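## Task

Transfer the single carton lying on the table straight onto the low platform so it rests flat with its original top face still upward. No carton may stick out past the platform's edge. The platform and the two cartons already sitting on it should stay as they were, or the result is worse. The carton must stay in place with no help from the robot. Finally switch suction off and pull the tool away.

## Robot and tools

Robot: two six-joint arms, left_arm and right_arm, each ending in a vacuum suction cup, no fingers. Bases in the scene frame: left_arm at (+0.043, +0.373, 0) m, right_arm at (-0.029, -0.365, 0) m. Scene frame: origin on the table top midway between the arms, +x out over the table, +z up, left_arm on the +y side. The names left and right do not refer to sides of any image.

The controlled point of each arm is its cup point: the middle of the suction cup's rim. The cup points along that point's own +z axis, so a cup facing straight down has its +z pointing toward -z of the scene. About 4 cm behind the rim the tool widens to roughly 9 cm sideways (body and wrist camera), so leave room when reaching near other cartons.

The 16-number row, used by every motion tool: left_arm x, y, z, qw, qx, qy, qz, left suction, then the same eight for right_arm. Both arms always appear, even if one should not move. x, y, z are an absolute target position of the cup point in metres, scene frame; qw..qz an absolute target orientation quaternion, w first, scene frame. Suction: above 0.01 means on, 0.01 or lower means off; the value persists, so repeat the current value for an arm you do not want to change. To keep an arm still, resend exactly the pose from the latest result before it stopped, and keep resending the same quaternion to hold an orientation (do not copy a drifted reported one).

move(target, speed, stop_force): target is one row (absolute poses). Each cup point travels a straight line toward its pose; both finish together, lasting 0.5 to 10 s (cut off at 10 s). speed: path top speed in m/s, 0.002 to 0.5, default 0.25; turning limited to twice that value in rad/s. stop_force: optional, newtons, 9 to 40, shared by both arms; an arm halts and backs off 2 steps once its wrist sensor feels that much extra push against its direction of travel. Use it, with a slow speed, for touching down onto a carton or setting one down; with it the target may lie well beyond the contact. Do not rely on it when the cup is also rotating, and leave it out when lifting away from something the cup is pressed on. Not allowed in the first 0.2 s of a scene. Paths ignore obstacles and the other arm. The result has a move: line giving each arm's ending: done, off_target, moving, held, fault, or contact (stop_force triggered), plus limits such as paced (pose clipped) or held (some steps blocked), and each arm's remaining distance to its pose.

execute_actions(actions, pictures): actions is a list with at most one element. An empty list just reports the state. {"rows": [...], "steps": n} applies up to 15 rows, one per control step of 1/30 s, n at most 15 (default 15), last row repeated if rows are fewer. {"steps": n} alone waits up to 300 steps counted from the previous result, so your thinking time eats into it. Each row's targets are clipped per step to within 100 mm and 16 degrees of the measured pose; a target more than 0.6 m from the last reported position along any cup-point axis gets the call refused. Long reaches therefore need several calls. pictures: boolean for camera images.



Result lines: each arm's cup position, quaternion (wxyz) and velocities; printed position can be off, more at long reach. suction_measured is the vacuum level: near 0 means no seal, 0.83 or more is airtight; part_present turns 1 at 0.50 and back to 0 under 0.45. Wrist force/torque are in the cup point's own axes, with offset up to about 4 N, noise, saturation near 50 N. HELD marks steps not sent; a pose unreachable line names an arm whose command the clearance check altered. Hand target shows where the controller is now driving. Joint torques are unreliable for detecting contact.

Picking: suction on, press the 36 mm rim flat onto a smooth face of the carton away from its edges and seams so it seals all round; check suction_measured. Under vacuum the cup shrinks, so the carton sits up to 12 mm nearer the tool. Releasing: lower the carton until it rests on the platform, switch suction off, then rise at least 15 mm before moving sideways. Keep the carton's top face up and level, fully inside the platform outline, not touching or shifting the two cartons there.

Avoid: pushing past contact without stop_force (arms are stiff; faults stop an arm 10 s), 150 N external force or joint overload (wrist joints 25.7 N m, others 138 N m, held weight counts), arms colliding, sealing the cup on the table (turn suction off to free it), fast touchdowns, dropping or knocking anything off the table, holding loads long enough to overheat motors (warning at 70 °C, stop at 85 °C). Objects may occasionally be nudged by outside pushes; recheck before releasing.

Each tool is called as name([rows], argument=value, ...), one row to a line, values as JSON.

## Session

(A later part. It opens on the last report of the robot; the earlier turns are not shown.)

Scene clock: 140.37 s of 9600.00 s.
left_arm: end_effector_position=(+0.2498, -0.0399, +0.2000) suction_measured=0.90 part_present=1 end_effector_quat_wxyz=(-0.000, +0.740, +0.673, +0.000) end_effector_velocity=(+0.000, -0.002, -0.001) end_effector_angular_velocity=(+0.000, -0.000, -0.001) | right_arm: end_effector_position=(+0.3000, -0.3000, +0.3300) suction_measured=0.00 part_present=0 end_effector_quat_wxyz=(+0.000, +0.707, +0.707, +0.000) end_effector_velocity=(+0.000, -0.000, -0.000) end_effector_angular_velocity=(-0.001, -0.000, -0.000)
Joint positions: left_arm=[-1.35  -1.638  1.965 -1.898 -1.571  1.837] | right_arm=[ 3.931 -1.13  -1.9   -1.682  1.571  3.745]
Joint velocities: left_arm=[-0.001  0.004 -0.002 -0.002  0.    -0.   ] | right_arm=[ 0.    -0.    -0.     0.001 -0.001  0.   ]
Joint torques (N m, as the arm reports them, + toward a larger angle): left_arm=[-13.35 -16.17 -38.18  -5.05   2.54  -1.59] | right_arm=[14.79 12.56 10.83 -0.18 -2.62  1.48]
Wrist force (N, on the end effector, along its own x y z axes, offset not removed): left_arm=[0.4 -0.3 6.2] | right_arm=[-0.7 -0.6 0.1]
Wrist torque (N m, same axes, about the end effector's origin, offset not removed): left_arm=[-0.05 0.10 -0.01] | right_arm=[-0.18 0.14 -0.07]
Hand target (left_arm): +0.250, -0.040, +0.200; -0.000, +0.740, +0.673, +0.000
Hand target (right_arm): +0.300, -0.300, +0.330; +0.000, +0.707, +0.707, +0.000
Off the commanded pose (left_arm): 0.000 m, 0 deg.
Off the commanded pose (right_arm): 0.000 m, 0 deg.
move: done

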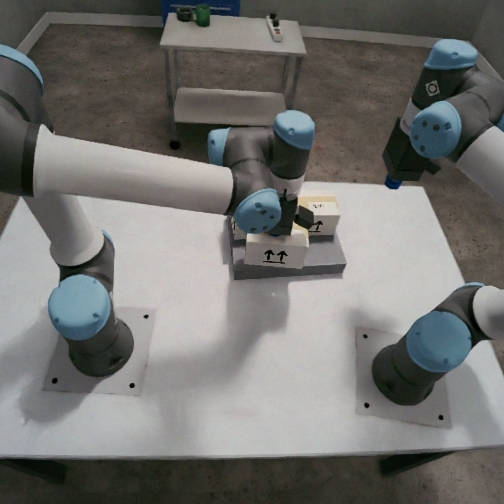

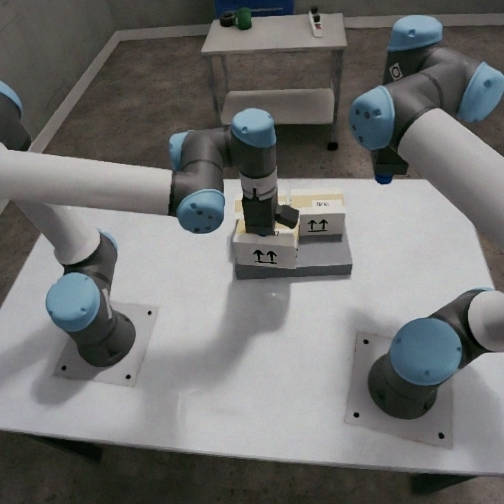

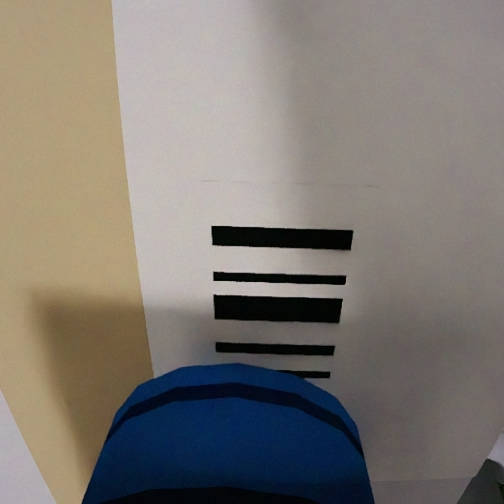

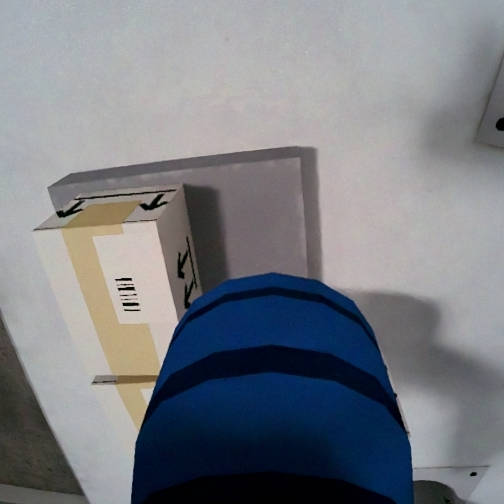

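move(target=[0.25,-0.04,0.2,0,0.682,0.731,0,1,0.27,-0.31,0.36,-0.183,0.683,0.683,0.183,0], speed=0.15)

Scene clock: 170.63 s of 9600.00 s.
left_arm: end_effector_position=(+0.2500, -0.0400, +0.2000) suction_measured=0.90 part_present=1 end_effector_quat_wxyz=(-0.000, +0.682, +0.731, -0.000) end_effector_velocity=(-0.000, -0.000, +0.000) end_effector_angular_velocity=(-0.001, -0.000, +0.002) | right_arm: end_effector_position=(+0.2702, -0.3100, +0.3601) suction_measured=0.00 part_present=0 end_effector_quat_wxyz=(-0.183, +0.683, +0.683, +0.183) end_effector_velocity=(-0.000, -0.001, +0.001) end_effector_angular_velocity=(+0.013, -0.000, +0.000)
Joint positions: left_arm=[-1.35  -1.638  1.965 -1.898 -1.571  1.674] | right_arm=[ 3.529 -1.053 -1.98  -1.565  2.082  3.373]
Joint velocities: left_arm=[-0.    -0.    -0.    -0.    -0.    -0.002] | right_arm=[-0.012 -0.001 -0.    -0.002  0.014 -0.012]
Joint torques (N m, as the arm reports them, + toward a larger angle): left_arm=[ 11.46 -31.49 -35.08  -1.45   1.59  -1.45] | right_arm=[-13.1   -5.51  11.21  -0.1    3.27  -1.45]
Wrist force (N, on the end effector, along its own x y z axes, offset not removed): left_arm=[-1.1 -2.5 7.3] | right_arm=[1.1 -1.0 -1.3]
Wrist torque (N m, same axes, about the end effector's origin, offset not removed): left_arm=[-0.18 0.45 0.11] | right_arm=[-0.30 -0.18 -0.07]
Hand target (left_arm): +0.250, -0.040, +0.200; -0.000, +0.682, +0.731, -0.000
Hand target (right_arm): +0.270, -0.310, +0.360; -0.183, +0.683, +0.683, +0.183
Off the commanded pose (left_arm): 0.000 m, 0 deg.
Off the commanded pose (right_arm): 0.000 m, 0 deg.
After step 90, 25.10 s passed at rest.
move: done

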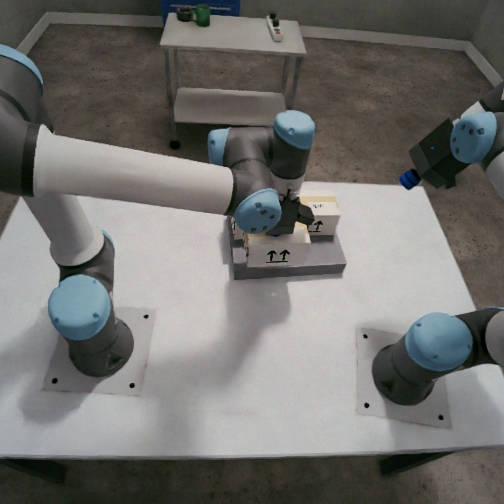

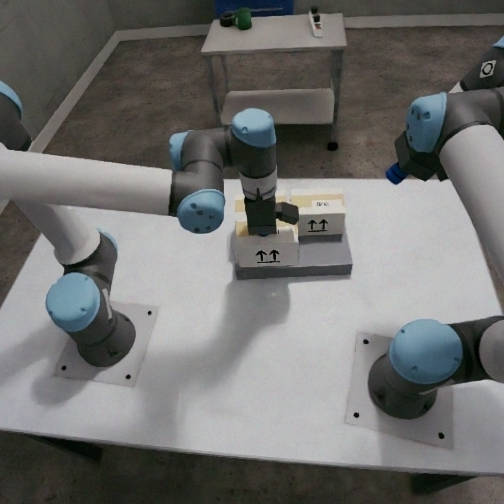

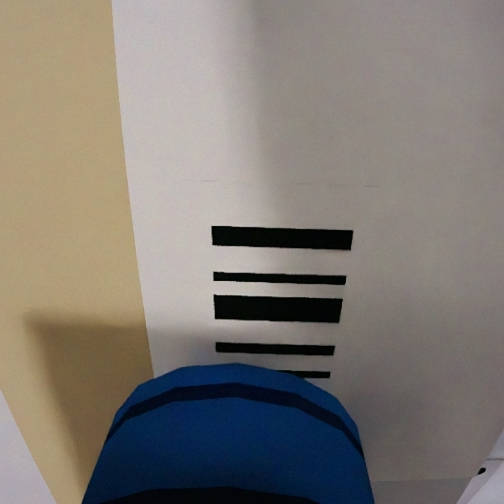

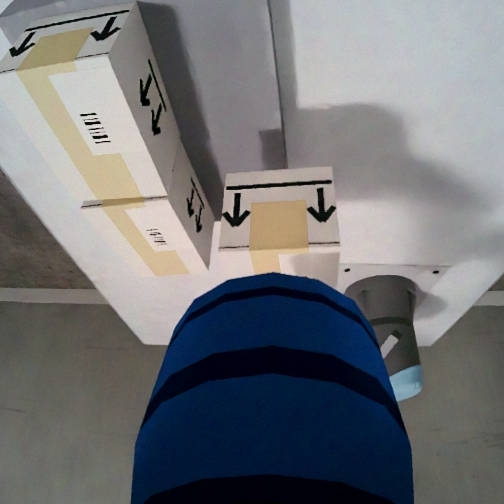

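move(target=[0.27,-0.04,0.15,0,0.682,0.731,0,1,0.27,-0.31,0.36,-0.183,0.683,0.683,0.183,0], speed=0.04, stop_force=12)

zoom_image(camera="cam_right_wrist", region=[120, 20, 380, 280])

zoom_image(camera="cam_head_right", region=[200, 180, 380, 300])

Scene clock: 189.60 s of 9600.00 s.
left_arm: end_effector_position=(+0.2700, -0.0401, +0.1501) suction_measured=0.90 part_present=1 end_effector_quat_wxyz=(+0.000, +0.682, +0.731, +0.000) end_effector_velocity=(+0.001, -0.000, -0.001) end_effector_angular_velocity=(-0.000, -0.000, -0.000) | right_arm: end_effector_position=(+0.2700, -0.3100, +0.3600) suction_measured=0.00 part_present=0 end_effector_quat_wxyz=(-0.183, +0.683, +0.683, +0.183) end_effector_velocity=(-0.000, +0.000, -0.000) end_effector_angular_velocity=(+0.001, -0.000, +0.001)
Joint positions: left_arm=[-1.306 -1.565  2.032 -2.038 -1.571  1.717] | right_arm=[ 3.528 -1.052 -1.98  -1.565  2.083  3.373]
Joint velocities: left_arm=[ 0.002  0.003  0.002 -0.005  0.     0.002] | right_arm=[ 0.001  0.    -0.     0.     0.001 -0.001]
Joint torques (N m, as the arm reports them, + toward a larger angle): left_arm=[ 12.61 -20.29 -12.11  -5.89   1.2    2.08] | right_arm=[14.54 10.17 10.99  5.76 -1.6   1.56]
Wrist force (N, on the end effector, along its own x y z axes, offset not removed): left_arm=[-0.3 -1.9 3.9] | right_arm=[-1.1 0.4 0.3]
Wrist torque (N m, same axes, about the end effector's origin, offset not removed): left_arm=[-0.34 0.30 0.09] | right_arm=[0.01 0.18 -0.12]
Hand target (left_arm): +0.270, -0.040, +0.150; +0.000, +0.682, +0.731, -0.000
Hand target (right_arm): +0.270, -0.310, +0.360; -0.183, +0.683, +0.683, +0.183
Off the commanded pose (left_arm): 0.000 m, 0 deg.
Off the commanded pose (right_arm): 0.000 m, 0 deg.
After step 90, 14.27 s passed at rest.
move: done

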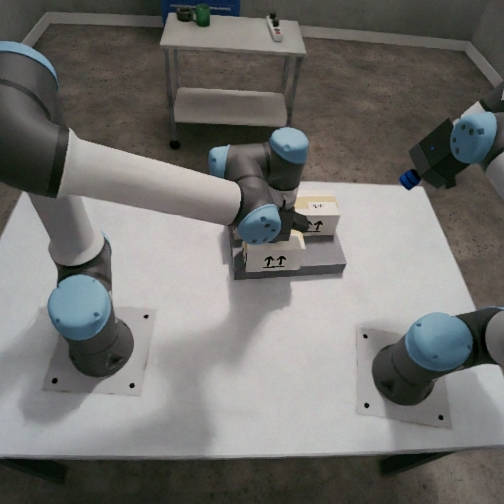

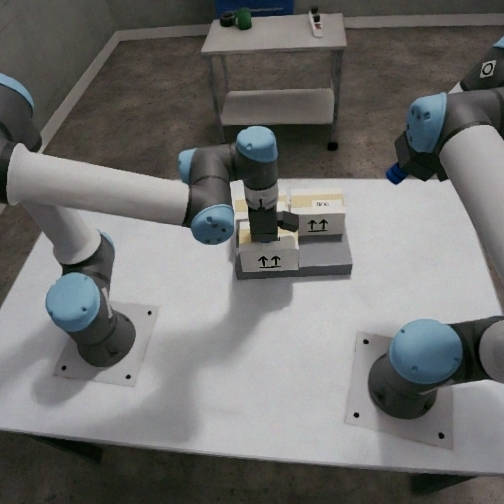

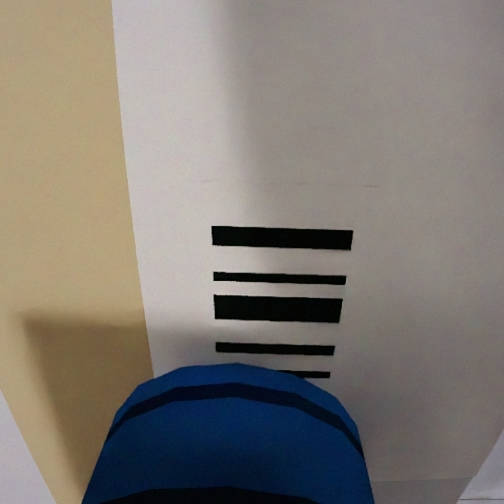

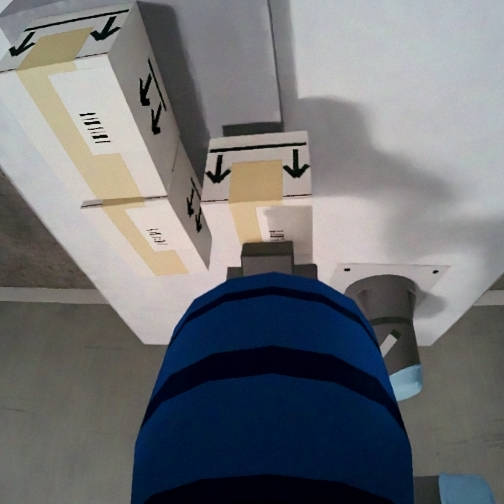

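Region (120, 20, 380, 280) of cam_right_wrist's 504x504 image, scaled by 1.938, with more detail than that image has.

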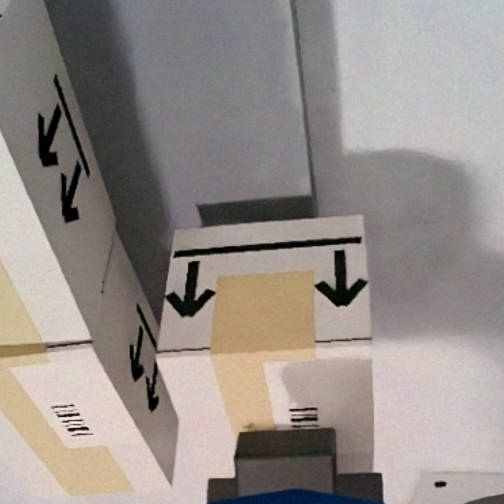

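Region (200, 180, 380, 300) of cam_head_right's 504x504 image, scaled by 2.800, with more detail than that image has.

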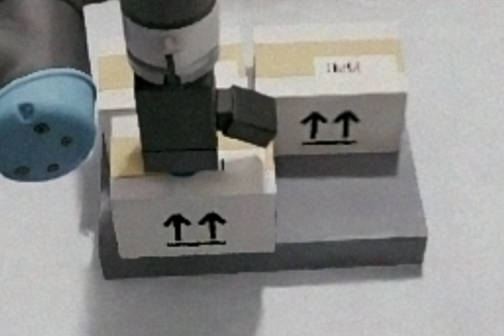

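move(target=[0.286,-0.05,0.135,0,0.682,0.731,0,1,0.27,-0.31,0.36,-0.183,0.683,0.683,0.183,0], speed=0.02, stop_force=10)

zoom_image(camera="cam_right_wrist", region=[120, 20, 380, 280])

zoom_image(camera="cam_head_right", region=[200, 180, 380, 300])

Scene clock: 211.60 s of 9600.00 s.
left_arm: end_effector_position=(+0.2859, -0.0500, +0.1351) suction_measured=0.90 part_present=1 end_effector_quat_wxyz=(+0.000, +0.682, +0.731, -0.000) end_effector_velocity=(+0.001, -0.001, -0.001) end_effector_angular_velocity=(-0.000, +0.000, -0.000) | right_arm: end_effector_position=(+0.2700, -0.3100, +0.3600) suction_measured=0.00 part_present=0 end_effector_quat_wxyz=(-0.183, +0.683, +0.683, +0.183) end_effector_velocity=(-0.000, +0.001, -0.000) end_effector_angular_velocity=(-0.000, +0.000, +0.002)
Joint positions: left_arm=[-1.278 -1.507  2.015 -2.079 -1.571  1.746] | right_arm=[ 3.528 -1.052 -1.98  -1.565  2.083  3.373]
Joint velocities: left_arm=[ 0.002  0.004 -0.002 -0.003 -0.     0.002] | right_arm=[ 0.002  0.    -0.     0.    -0.    -0.   ]
Joint torques (N m, as the arm reports them, + toward a larger angle): left_arm=[ 12.9  -21.74 -34.29  -5.8    1.64   2.26] | right_arm=[13.54 10.44 11.05  5.82 -1.56  1.56]
Wrist force (N, on the end effector, along its own x y z axes, offset not removed): left_arm=[-0.6 2.4 4.3] | right_arm=[-0.5 -0.6 -0.6]
Wrist torque (N m, same axes, about the end effector's origin, offset not removed): left_arm=[0.37 0.25 0.15] | right_arm=[-0.15 0.11 -0.15]
Hand target (left_arm): +0.286, -0.050, +0.135; +0.000, +0.682, +0.731, -0.000
Hand target (right_arm): +0.270, -0.310, +0.360; -0.183, +0.683, +0.683, +0.183
Off the commanded pose (left_arm): 0.000 m, 0 deg.
Off the commanded pose (right_arm): 0.000 m, 0 deg.
After step 90, 17.50 s passed at rest.
move: done

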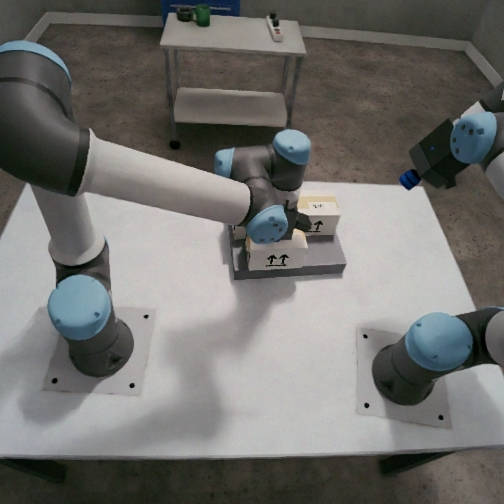

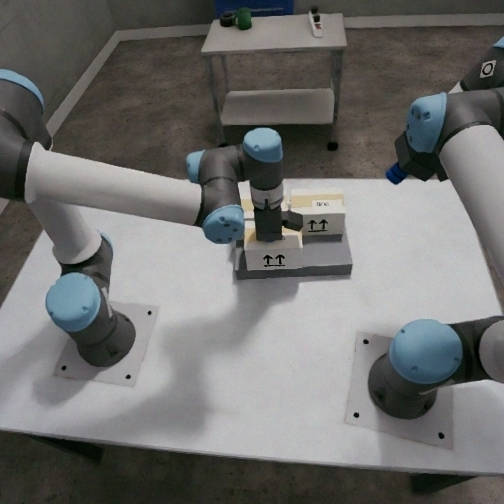

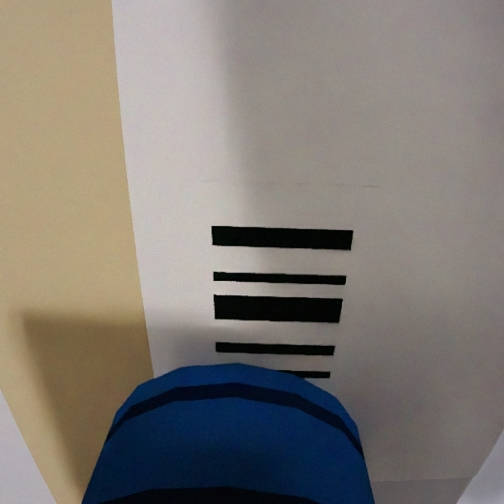

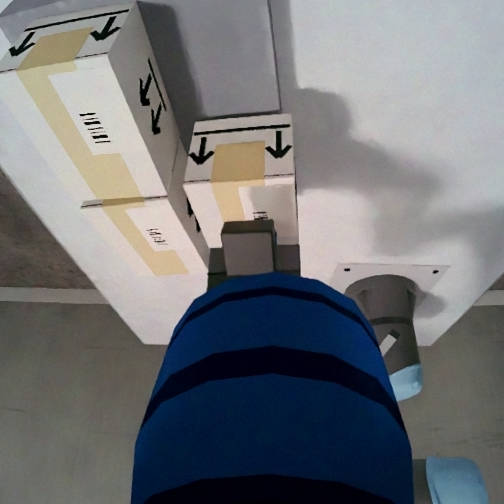

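Region (120, 20, 380, 280) of cam_right_wrist's 504x504 image, scaled by 1.938, with more detail than that image has.

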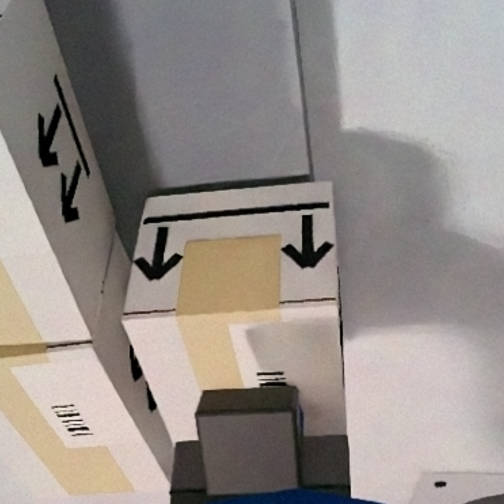

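Region (200, 180, 380, 300) of cam_head_right's 504x504 image, scaled by 2.800, with more detail than that image has.

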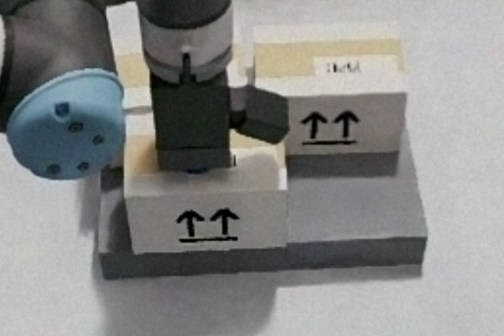

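move(target=[0.295,-0.05,0.128,0,0.682,0.731,0,1,0.27,-0.31,0.36,-0.183,0.683,0.683,0.183,0], speed=0.01, stop_force=9)

zoom_image(camera="cam_right_wrist", region=[150, 60, 330, 240])

zoom_image(camera="cam_head_left", region=[200, 180, 380, 300])

Scene clock: 228.03 s of 9600.00 s.
left_arm: end_effector_position=(+0.2949, -0.0500, +0.1281) suction_measured=0.90 part_present=1 end_effector_quat_wxyz=(+0.000, +0.682, +0.731, +0.000) end_effector_velocity=(+0.001, +0.000, -0.001) end_effector_angular_velocity=(+0.000, +0.000, -0.001) | right_arm: end_effector_position=(+0.2700, -0.3100, +0.3600) suction_measured=0.00 part_present=0 end_effector_quat_wxyz=(-0.183, +0.683, +0.683, +0.183) end_effector_velocity=(+0.001, -0.000, +0.001) end_effector_angular_velocity=(+0.001, -0.002, -0.002)
Joint positions: left_arm=[-1.259 -1.487  2.014 -2.098 -1.571  1.765] | right_arm=[ 3.528 -1.052 -1.98  -1.565  2.083  3.373]
Joint velocities: left_arm=[ 0.003  0.003  0.    -0.003 -0.     0.003] | right_arm=[-0.001 -0.     0.001  0.002  0.001  0.001]
Joint torques (N m, as the arm reports them, + toward a larger angle): left_arm=[ 12.87 -22.48 -34.62  -5.46   2.32   2.01] | right_arm=[14.33 10.38 10.84  5.62 -1.58  1.62]
Wrist force (N, on the end effector, along its own x y z axes, offset not removed): left_arm=[-0.4 0.1 5.3] | right_arm=[-0.8 -0.5 0.6]
Wrist torque (N m, same axes, about the end effector's origin, offset not removed): left_arm=[0.03 0.14 0.09] | right_arm=[-0.15 0.22 -0.06]
Hand target (left_arm): +0.295, -0.050, +0.128; +0.000, +0.682, +0.731, -0.000
Hand target (right_arm): +0.270, -0.310, +0.360; -0.183, +0.683, +0.683, +0.183
Off the commanded pose (left_arm): 0.000 m, 0 deg.
Off the commanded pose (right_arm): 0.000 m, 0 deg.
After step 90, 12.07 s passed at rest.
move: done

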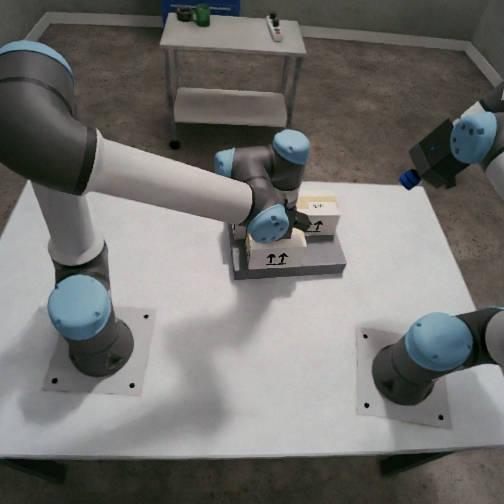

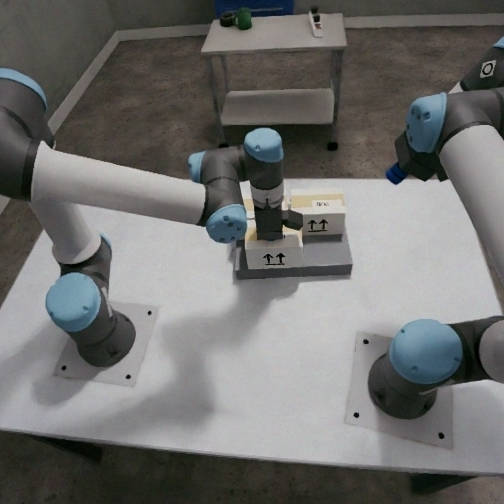

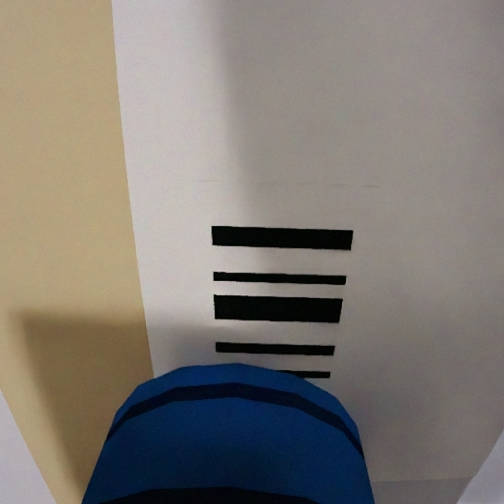

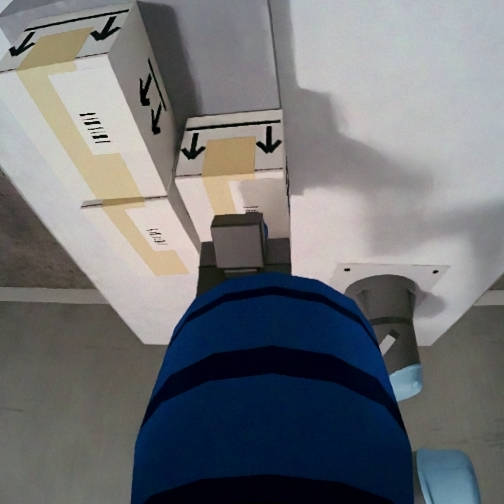

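Region (150, 60, 330, 240) of cam_right_wrist's 504x504 image, scaled by 2.800, with more detail than that image has.

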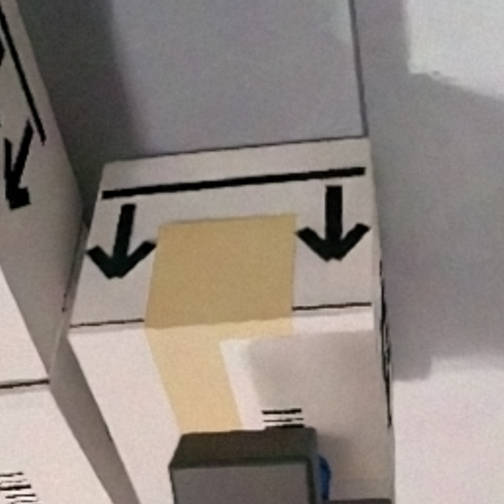

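Region (200, 180, 380, 300) of cam_head_left's 504x504 image, scaled by 2.800, with more detail than that image has.

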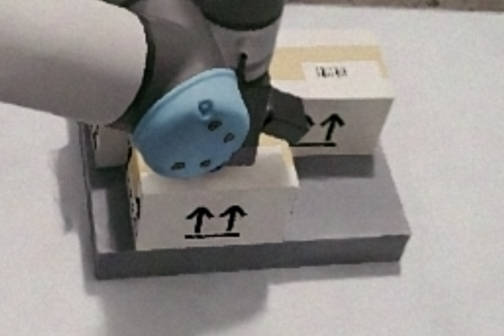

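move(target=[0.300,-0.05,0.126,0,0.682,0.731,0,1,0.27,-0.31,0.36,-0.183,0.683,0.683,0.183,0], speed=0.006, stop_force=9)

move(target=[0.300,-0.05,0.09,0,0.682,0.731,0,1,0.27,-0.31,0.36,-0.183,0.683,0.683,0.183,0], speed=0.004, stop_force=9)

zoom_image(camera="cam_right_wrist", region=[150, 60, 330, 240])

zoom_image(camera="cam_head_left", region=[200, 180, 380, 300])

Scene clock: 240.70 s of 9600.00 s.
left_arm: end_effector_position=(+0.2999, -0.0500, +0.1260) suction_measured=0.90 part_present=1 end_effector_quat_wxyz=(+0.000, +0.682, +0.731, +0.000) end_effector_velocity=(+0.001, +0.000, -0.001) end_effector_angular_velocity=(+0.000, +0.001, -0.002) | right_arm: end_effector_position=(+0.2700, -0.3100, +0.3600) suction_measured=0.00 part_present=0 end_effector_quat_wxyz=(-0.183, +0.683, +0.683, +0.183) end_effector_velocity=(-0.000, -0.000, +0.000) end_effector_angular_velocity=(-0.000, +0.001, -0.002)
Joint positions: left_arm=[-1.249 -1.478  2.011 -2.103 -1.571  1.775] | right_arm=[ 3.528 -1.052 -1.98  -1.565  2.083  3.373]
Joint velocities: left_arm=[ 0.002  0.002 -0.    -0.001 -0.001  0.004] | right_arm=[-0.001  0.     0.    -0.    -0.     0.001]
Joint torques (N m, as the arm reports them, + toward a larger angle): left_arm=[ 12.46 -23.59 -32.82  -5.3   -1.68   2.25] | right_arm=[14.05 10.1  11.28  5.54 -1.54  1.54]
Wrist force (N, on the end effector, along its own x y z axes, offset not removed): left_arm=[-1.2 -1.0 5.9] | right_arm=[-0.2 0.0 -0.4]
Wrist torque (N m, same axes, about the end effector's origin, offset not removed): left_arm=[-0.01 0.28 0.08] | right_arm=[-0.11 0.07 -0.05]
Hand target (left_arm): +0.300, -0.050, +0.126; +0.000, +0.682, +0.731, -0.000
Hand target (right_arm): +0.270, -0.310, +0.360; -0.183, +0.683, +0.683, +0.183
Off the commanded pose (left_arm): 0.000 m, 0 deg.
Off the commanded pose (right_arm): 0.000 m, 0 deg.
After step 90, 8.57 s passed at rest.
move: done

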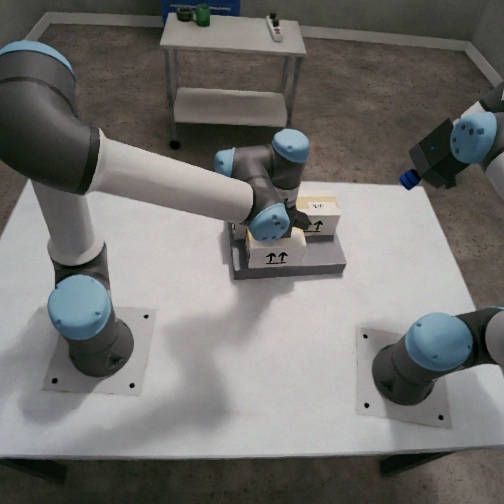

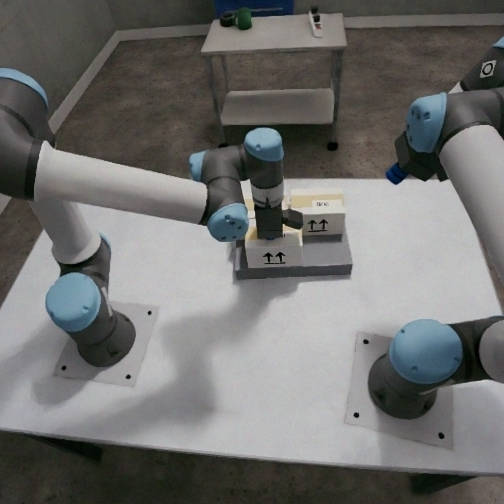

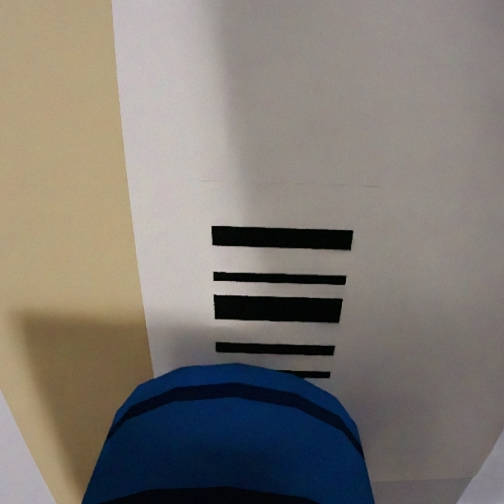

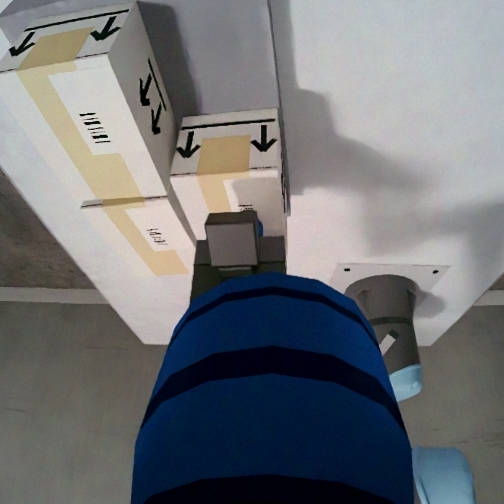

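Scene clock: 241.33 s of 9600.00 s.
left_arm: end_effector_position=(+0.2999, -0.0500, +0.1249) suction_measured=0.90 part_present=1 end_effector_quat_wxyz=(+0.000, +0.682, +0.731, -0.000) end_effector_velocity=(+0.000, +0.001, +0.000) end_effector_angular_velocity=(+0.003, +0.001, +0.001) | right_arm: end_effector_position=(+0.2700, -0.3100, +0.3600) suction_measured=0.00 part_present=0 end_effector_quat_wxyz=(-0.183, +0.683, +0.683, +0.183) end_effector_velocity=(-0.000, -0.000, -0.000) end_effector_angular_velocity=(+0.001, +0.002, -0.002)
Joint positions: left_arm=[-1.249 -1.477  2.012 -2.106 -1.571  1.775] | right_arm=[ 3.528 -1.052 -1.98  -1.565  2.083  3.373]
Joint velocities: left_arm=[ 0.001 -0.001 -0.001  0.005  0.    -0.   ] | right_arm=[-0.001  0.    -0.001 -0.001  0.002  0.001]
Joint torques (N m, as the arm reports them, + toward a larger angle): left_arm=[  8.62 -23.49 -26.13   0.66  -1.56   0.22] | right_arm=[14.13 10.66 10.99  5.61 -1.5   1.48]
Wrist force (N, on the end effector, along its own x y z axes, offset not removed): left_arm=[4.1 -4.2 -20.8] | right_arm=[-0.6 1.4 0.4]
Wrist torque (N m, same axes, about the end effector's origin, offset not removed): left_arm=[-0.20 0.10 0.17] | right_arm=[0.13 0.12 -0.05]
Hand target (left_arm): +0.300, -0.050, +0.125; +0.000, +0.682, +0.731, -0.000
Hand target (right_arm): +0.270, -0.310, +0.360; -0.183, +0.683, +0.683, +0.183
Off the commanded pose (left_arm): 0.035 m, 0 deg.
Off the commanded pose (right_arm): 0.000 m, 0 deg.
move: contact (left_arm)

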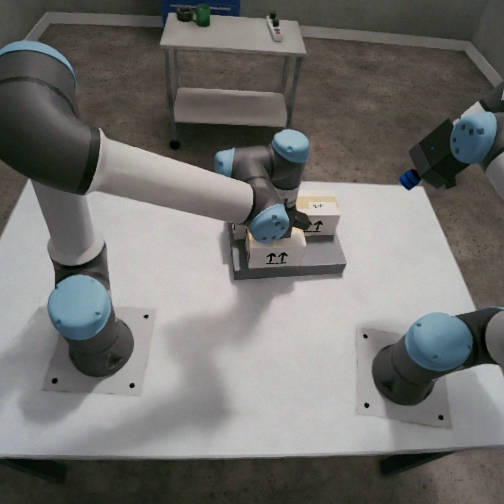

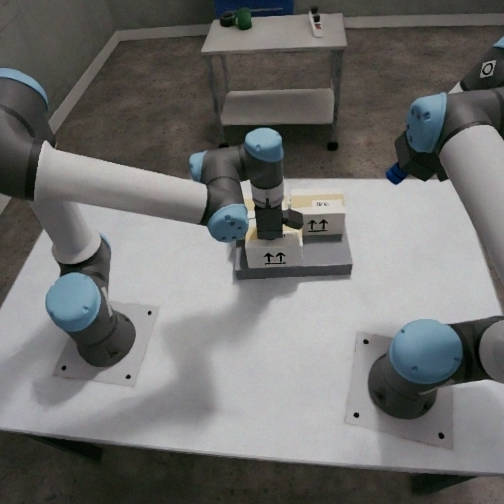

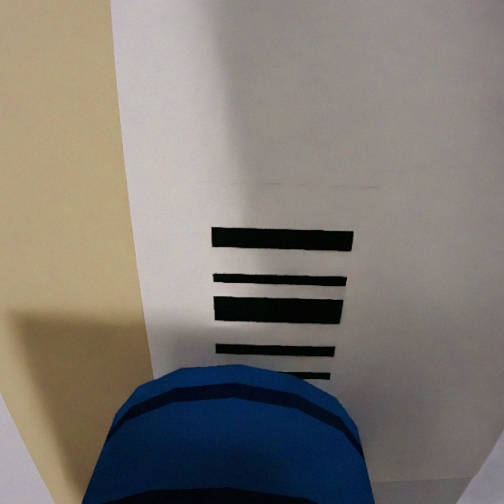

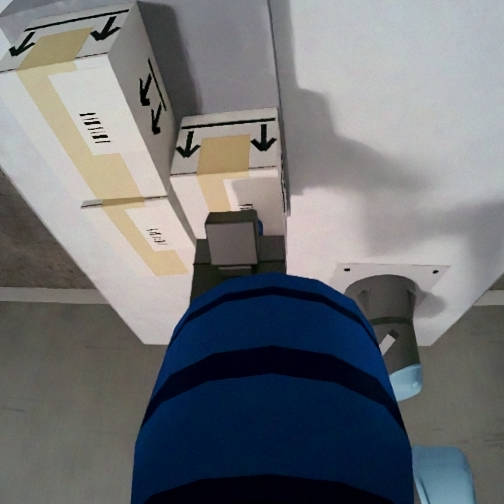

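Region (150, 60, 330, 240) of cam_right_wrist's 504x504 image, scaled by 2.800, with more detail than that image has.

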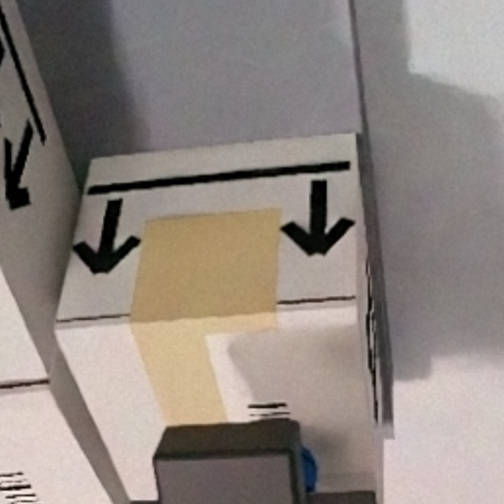

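Region (200, 180, 380, 300) of cam_head_left's 504x504 image, scaled by 2.800, with more detail than that image has.

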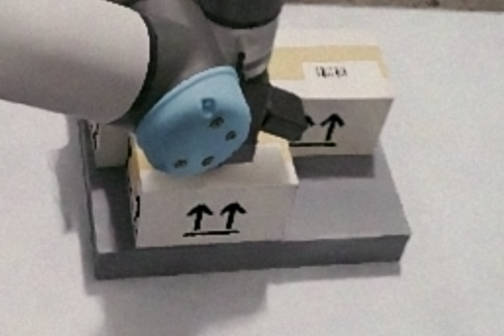

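execute_actions([
  {"rows":[[0.300,-0.05,0.127,0,0.682,0.731,0,0,0.27,-0.31,0.36,-0.183,0.683,0.683,0.183,0]],"steps":15},
], pictures=false)

move(target=[0.300,-0.05,0.17,0,0.682,0.731,0,0,0.27,-0.31,0.36,-0.183,0.683,0.683,0.183,0], speed=0.04)

move(target=[0.30,0.2,0.35,0,0.682,0.731,0,0,0.3,-0.17,0.38,0,0,1,0,0])

Scene clock: 248.50 s of 9600.00 s.
left_arm: end_effector_position=(+0.3000, -0.0500, +0.1270) suction_measured=0.00 part_present=0 end_effector_quat_wxyz=(+0.000, +0.682, +0.731, -0.000) end_effector_velocity=(-0.000, +0.000, -0.000) end_effector_angular_velocity=(+0.001, +0.000, +0.001) | right_arm: end_effector_position=(+0.2700, -0.3100, +0.3600) suction_measured=0.00 part_present=0 end_effector_quat_wxyz=(-0.183, +0.683, +0.683, +0.183) end_effector_velocity=(+0.000, -0.001, -0.001) end_effector_angular_velocity=(-0.001, +0.001, -0.002)
Joint positions: left_arm=[-1.249 -1.479  2.009 -2.1   -1.571  1.775] | right_arm=[ 3.528 -1.052 -1.98  -1.565  2.083  3.373]
Joint velocities: left_arm=[ 0.    -0.     0.001  0.001 -0.    -0.001] | right_arm=[-0.001 -0.001 -0.001 -0.    -0.001  0.   ]
Joint torques (N m, as the arm reports them, + toward a larger angle): left_arm=[ 13.71 -26.38 -26.53   0.42   0.87   2.15] | right_arm=[14.16  9.94 11.32  5.74 -1.48  1.46]
Wrist force (N, on the end effector, along its own x y z axes, offset not removed): left_arm=[2.3 -3.6 -15.0] | right_arm=[-0.8 -0.4 -1.4]
Wrist torque (N m, same axes, about the end effector's origin, offset not removed): left_arm=[-0.41 -0.20 0.14] | right_arm=[-0.17 0.10 -0.10]
Hand target (left_arm): +0.300, -0.050, +0.127; +0.000, +0.682, +0.731, -0.000
Hand target (right_arm): +0.270, -0.310, +0.360; -0.183, +0.683, +0.683, +0.183
Off the commanded pose (left_arm): 0.000 m, 0 deg.
Off the commanded pose (right_arm): 0.000 m, 0 deg.
Steps of this call (steps 1 to 90: nothing new was sent; then 3.67 s passed at rest; steps 91 to 105: all 15 steps of this action). Readings (end_effector_position | what the end effector reports):
91: left_arm (+0.3000, -0.0501, +0.1252) | right_arm (+0.2700, -0.3100, +0.3600) | left_arm suction_measured=0.46 part_present=1 | right_arm suction_measured=0.00 part_present=0
92: left_arm (+0.3000, -0.0502, +0.1256) | right_arm (+0.2700, -0.3100, +0.3600) | left_arm suction_measured=0.03 part_present=0 | right_arm suction_measured=0.00 part_present=0
94: left_arm (+0.3000, -0.0502, +0.1263) | right_arm (+0.2700, -0.3100, +0.3600) | left_arm suction_measured=0.00 part_present=0 | right_arm suction_measured=0.00 part_present=0
98: left_arm (+0.3000, -0.0501, +0.1269) | right_arm (+0.2700, -0.3100, +0.3600) | left_arm suction_measured=0.00 part_present=0 | right_arm suction_measured=0.00 part_present=0
105: the state above

Scene clock: 250.17 s of 9600.00 s.
left_arm: end_effector_position=(+0.3000, -0.0500, +0.1699) suction_measured=0.00 part_present=0 end_effector_quat_wxyz=(+0.000, +0.682, +0.731, -0.000) end_effector_velocity=(+0.000, -0.000, +0.002) end_effector_angular_velocity=(+0.000, -0.000, -0.002) | right_arm: end_effector_position=(+0.2700, -0.3100, +0.3600) suction_measured=0.00 part_present=0 end_effector_quat_wxyz=(-0.183, +0.683, +0.683, +0.183) end_effector_velocity=(-0.000, +0.000, -0.000) end_effector_angular_velocity=(+0.001, -0.000, +0.001)
Joint positions: left_arm=[-1.249 -1.529  1.94  -1.982 -1.571  1.775] | right_arm=[ 3.528 -1.052 -1.98  -1.565  2.083  3.373]
Joint velocities: left_arm=[-0.    -0.002 -0.003  0.005  0.     0.001] | right_arm=[ 0.001  0.    -0.001  0.002  0.001  0.   ]
Joint torques (N m, as the arm reports them, + toward a larger angle): left_arm=[ 11.09 -34.73 -32.2   -1.06   1.49   1.68] | right_arm=[13.76  9.98 11.41  5.55 -1.53  1.37]
Wrist force (N, on the end effector, along its own x y z axes, offset not removed): left_arm=[-1.1 0.4 0.6] | right_arm=[0.7 0.4 -0.1]
Wrist torque (N m, same axes, about the end effector's origin, offset not removed): left_arm=[0.07 0.34 0.14] | right_arm=[-0.02 -0.18 -0.11]
Hand target (left_arm): +0.300, -0.050, +0.170; +0.000, +0.682, +0.731, -0.000
Hand target (right_arm): +0.270, -0.310, +0.360; -0.183, +0.683, +0.683, +0.183
Off the commanded pose (left_arm): 0.000 m, 0 deg.
Off the commanded pose (right_arm): 0.000 m, 0 deg.
move: done

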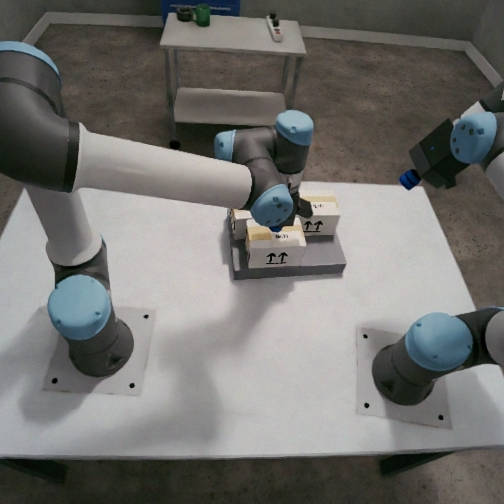

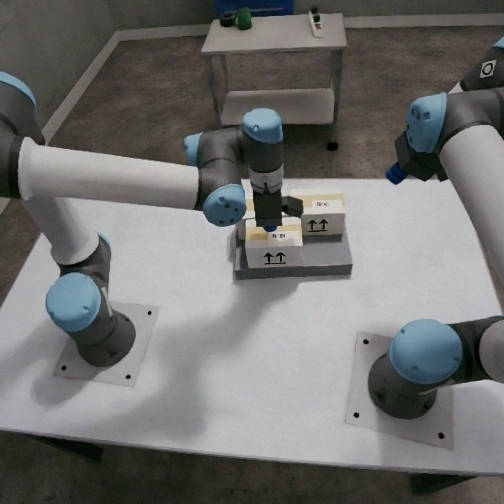

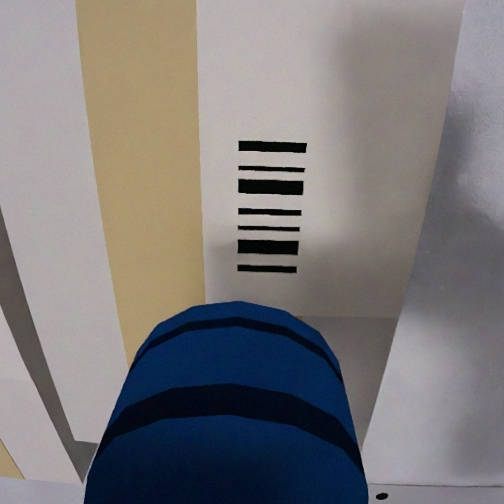

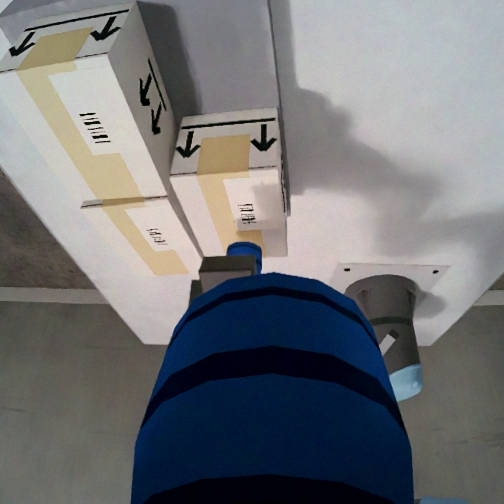

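Scene clock: 253.93 s of 9600.00 s.
left_arm: end_effector_position=(+0.3002, +0.2000, +0.3500) suction_measured=0.00 part_present=0 end_effector_quat_wxyz=(+0.000, +0.682, +0.731, +0.000) end_effector_velocity=(+0.000, +0.002, +0.001) end_effector_angular_velocity=(-0.000, -0.000, -0.000) | right_arm: end_effector_position=(+0.2998, -0.1700, +0.3799) suction_measured=0.00 part_present=0 end_effector_quat_wxyz=(+0.000, +0.001, +1.000, -0.000) end_effector_velocity=(+0.000, +0.000, -0.000) end_effector_angular_velocity=(-0.003, -0.003, +0.009)
Joint positions: left_arm=[-0.988 -2.073  1.879 -1.377 -1.571  2.036] | right_arm=[ 4.219 -1.269 -1.688 -1.756  1.571  2.463]
Joint velocities: left_arm=[ 0.003 -0.002 -0.003  0.004 -0.     0.004] | right_arm=[ 0.003 -0.001  0.001 -0.    -0.004 -0.006]
Joint torques (N m, as the arm reports them, + toward a larger angle): left_arm=[ 14.46 -10.71 -35.84  -1.13  -2.37   2.15] | right_arm=[13.53  2.45 29.29 -0.19 -2.69 -1.4 ]
Wrist force (N, on the end effector, along its own x y z axes, offset not removed): left_arm=[-1.6 -1.3 -1.3] | right_arm=[-1.3 1.3 -0.7]
Wrist torque (N m, same axes, about the end effector's origin, offset not removed): left_arm=[-0.18 0.31 0.19] | right_arm=[0.07 0.32 -0.08]
Hand target (left_arm): +0.300, +0.200, +0.350; +0.000, +0.682, +0.731, -0.000
Hand target (right_arm): +0.300, -0.170, +0.380; +0.000, +0.000, +1.000, -0.000
Off the commanded pose (left_arm): 0.000 m, 0 deg.
Off the commanded pose (right_arm): 0.000 m, 0 deg.
move: done

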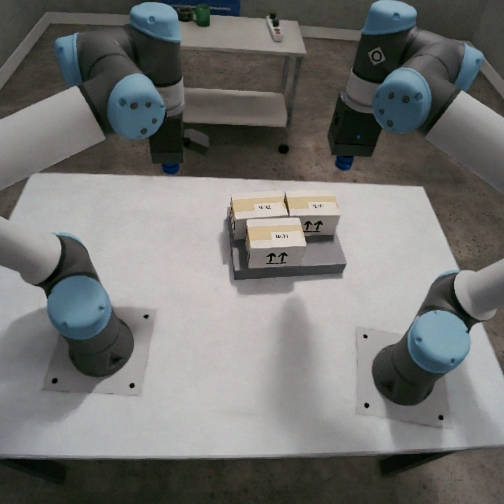

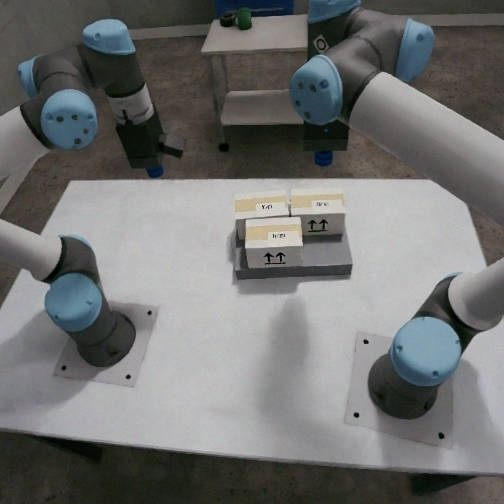

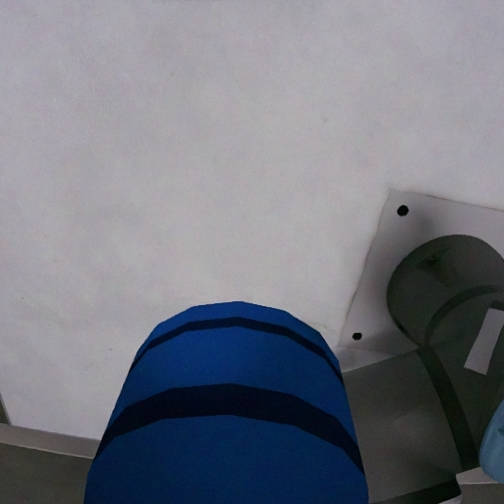

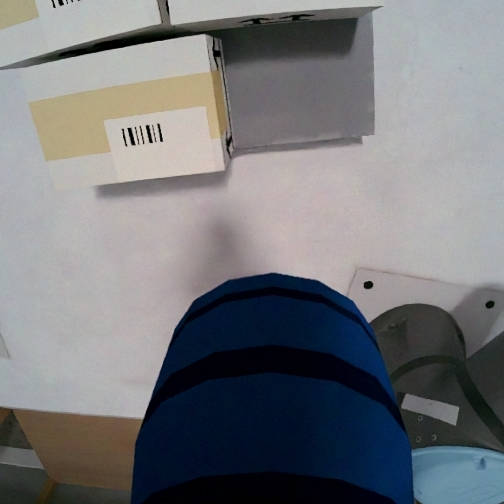

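zoom_image(camera="cam_head_left", region=[215, 185, 355, 290])

zoom_image(camera="cam_head_right", region=[220, 185, 360, 290])

Region (215, 185, 355, 290) of cam_head_left's 504x504 image, scaled by 3.600, with more detail than that image has; it fills the top 378 rows of this view, and the rest is white.

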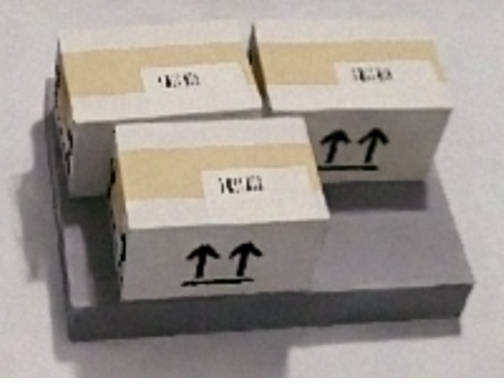

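Region (220, 185, 360, 290) of cam_head_right's 504x504 image, scaled by 3.600, with more detail than that image has; it fills the top 378 rows of this view, and the rest is white.

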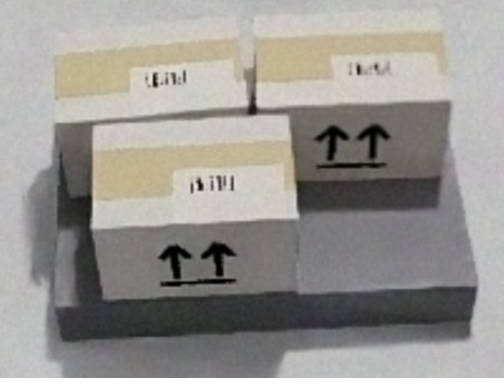

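Margin is visible along the whole front edge.

finished_scene(scene=1)

The scene is finished: the task was done.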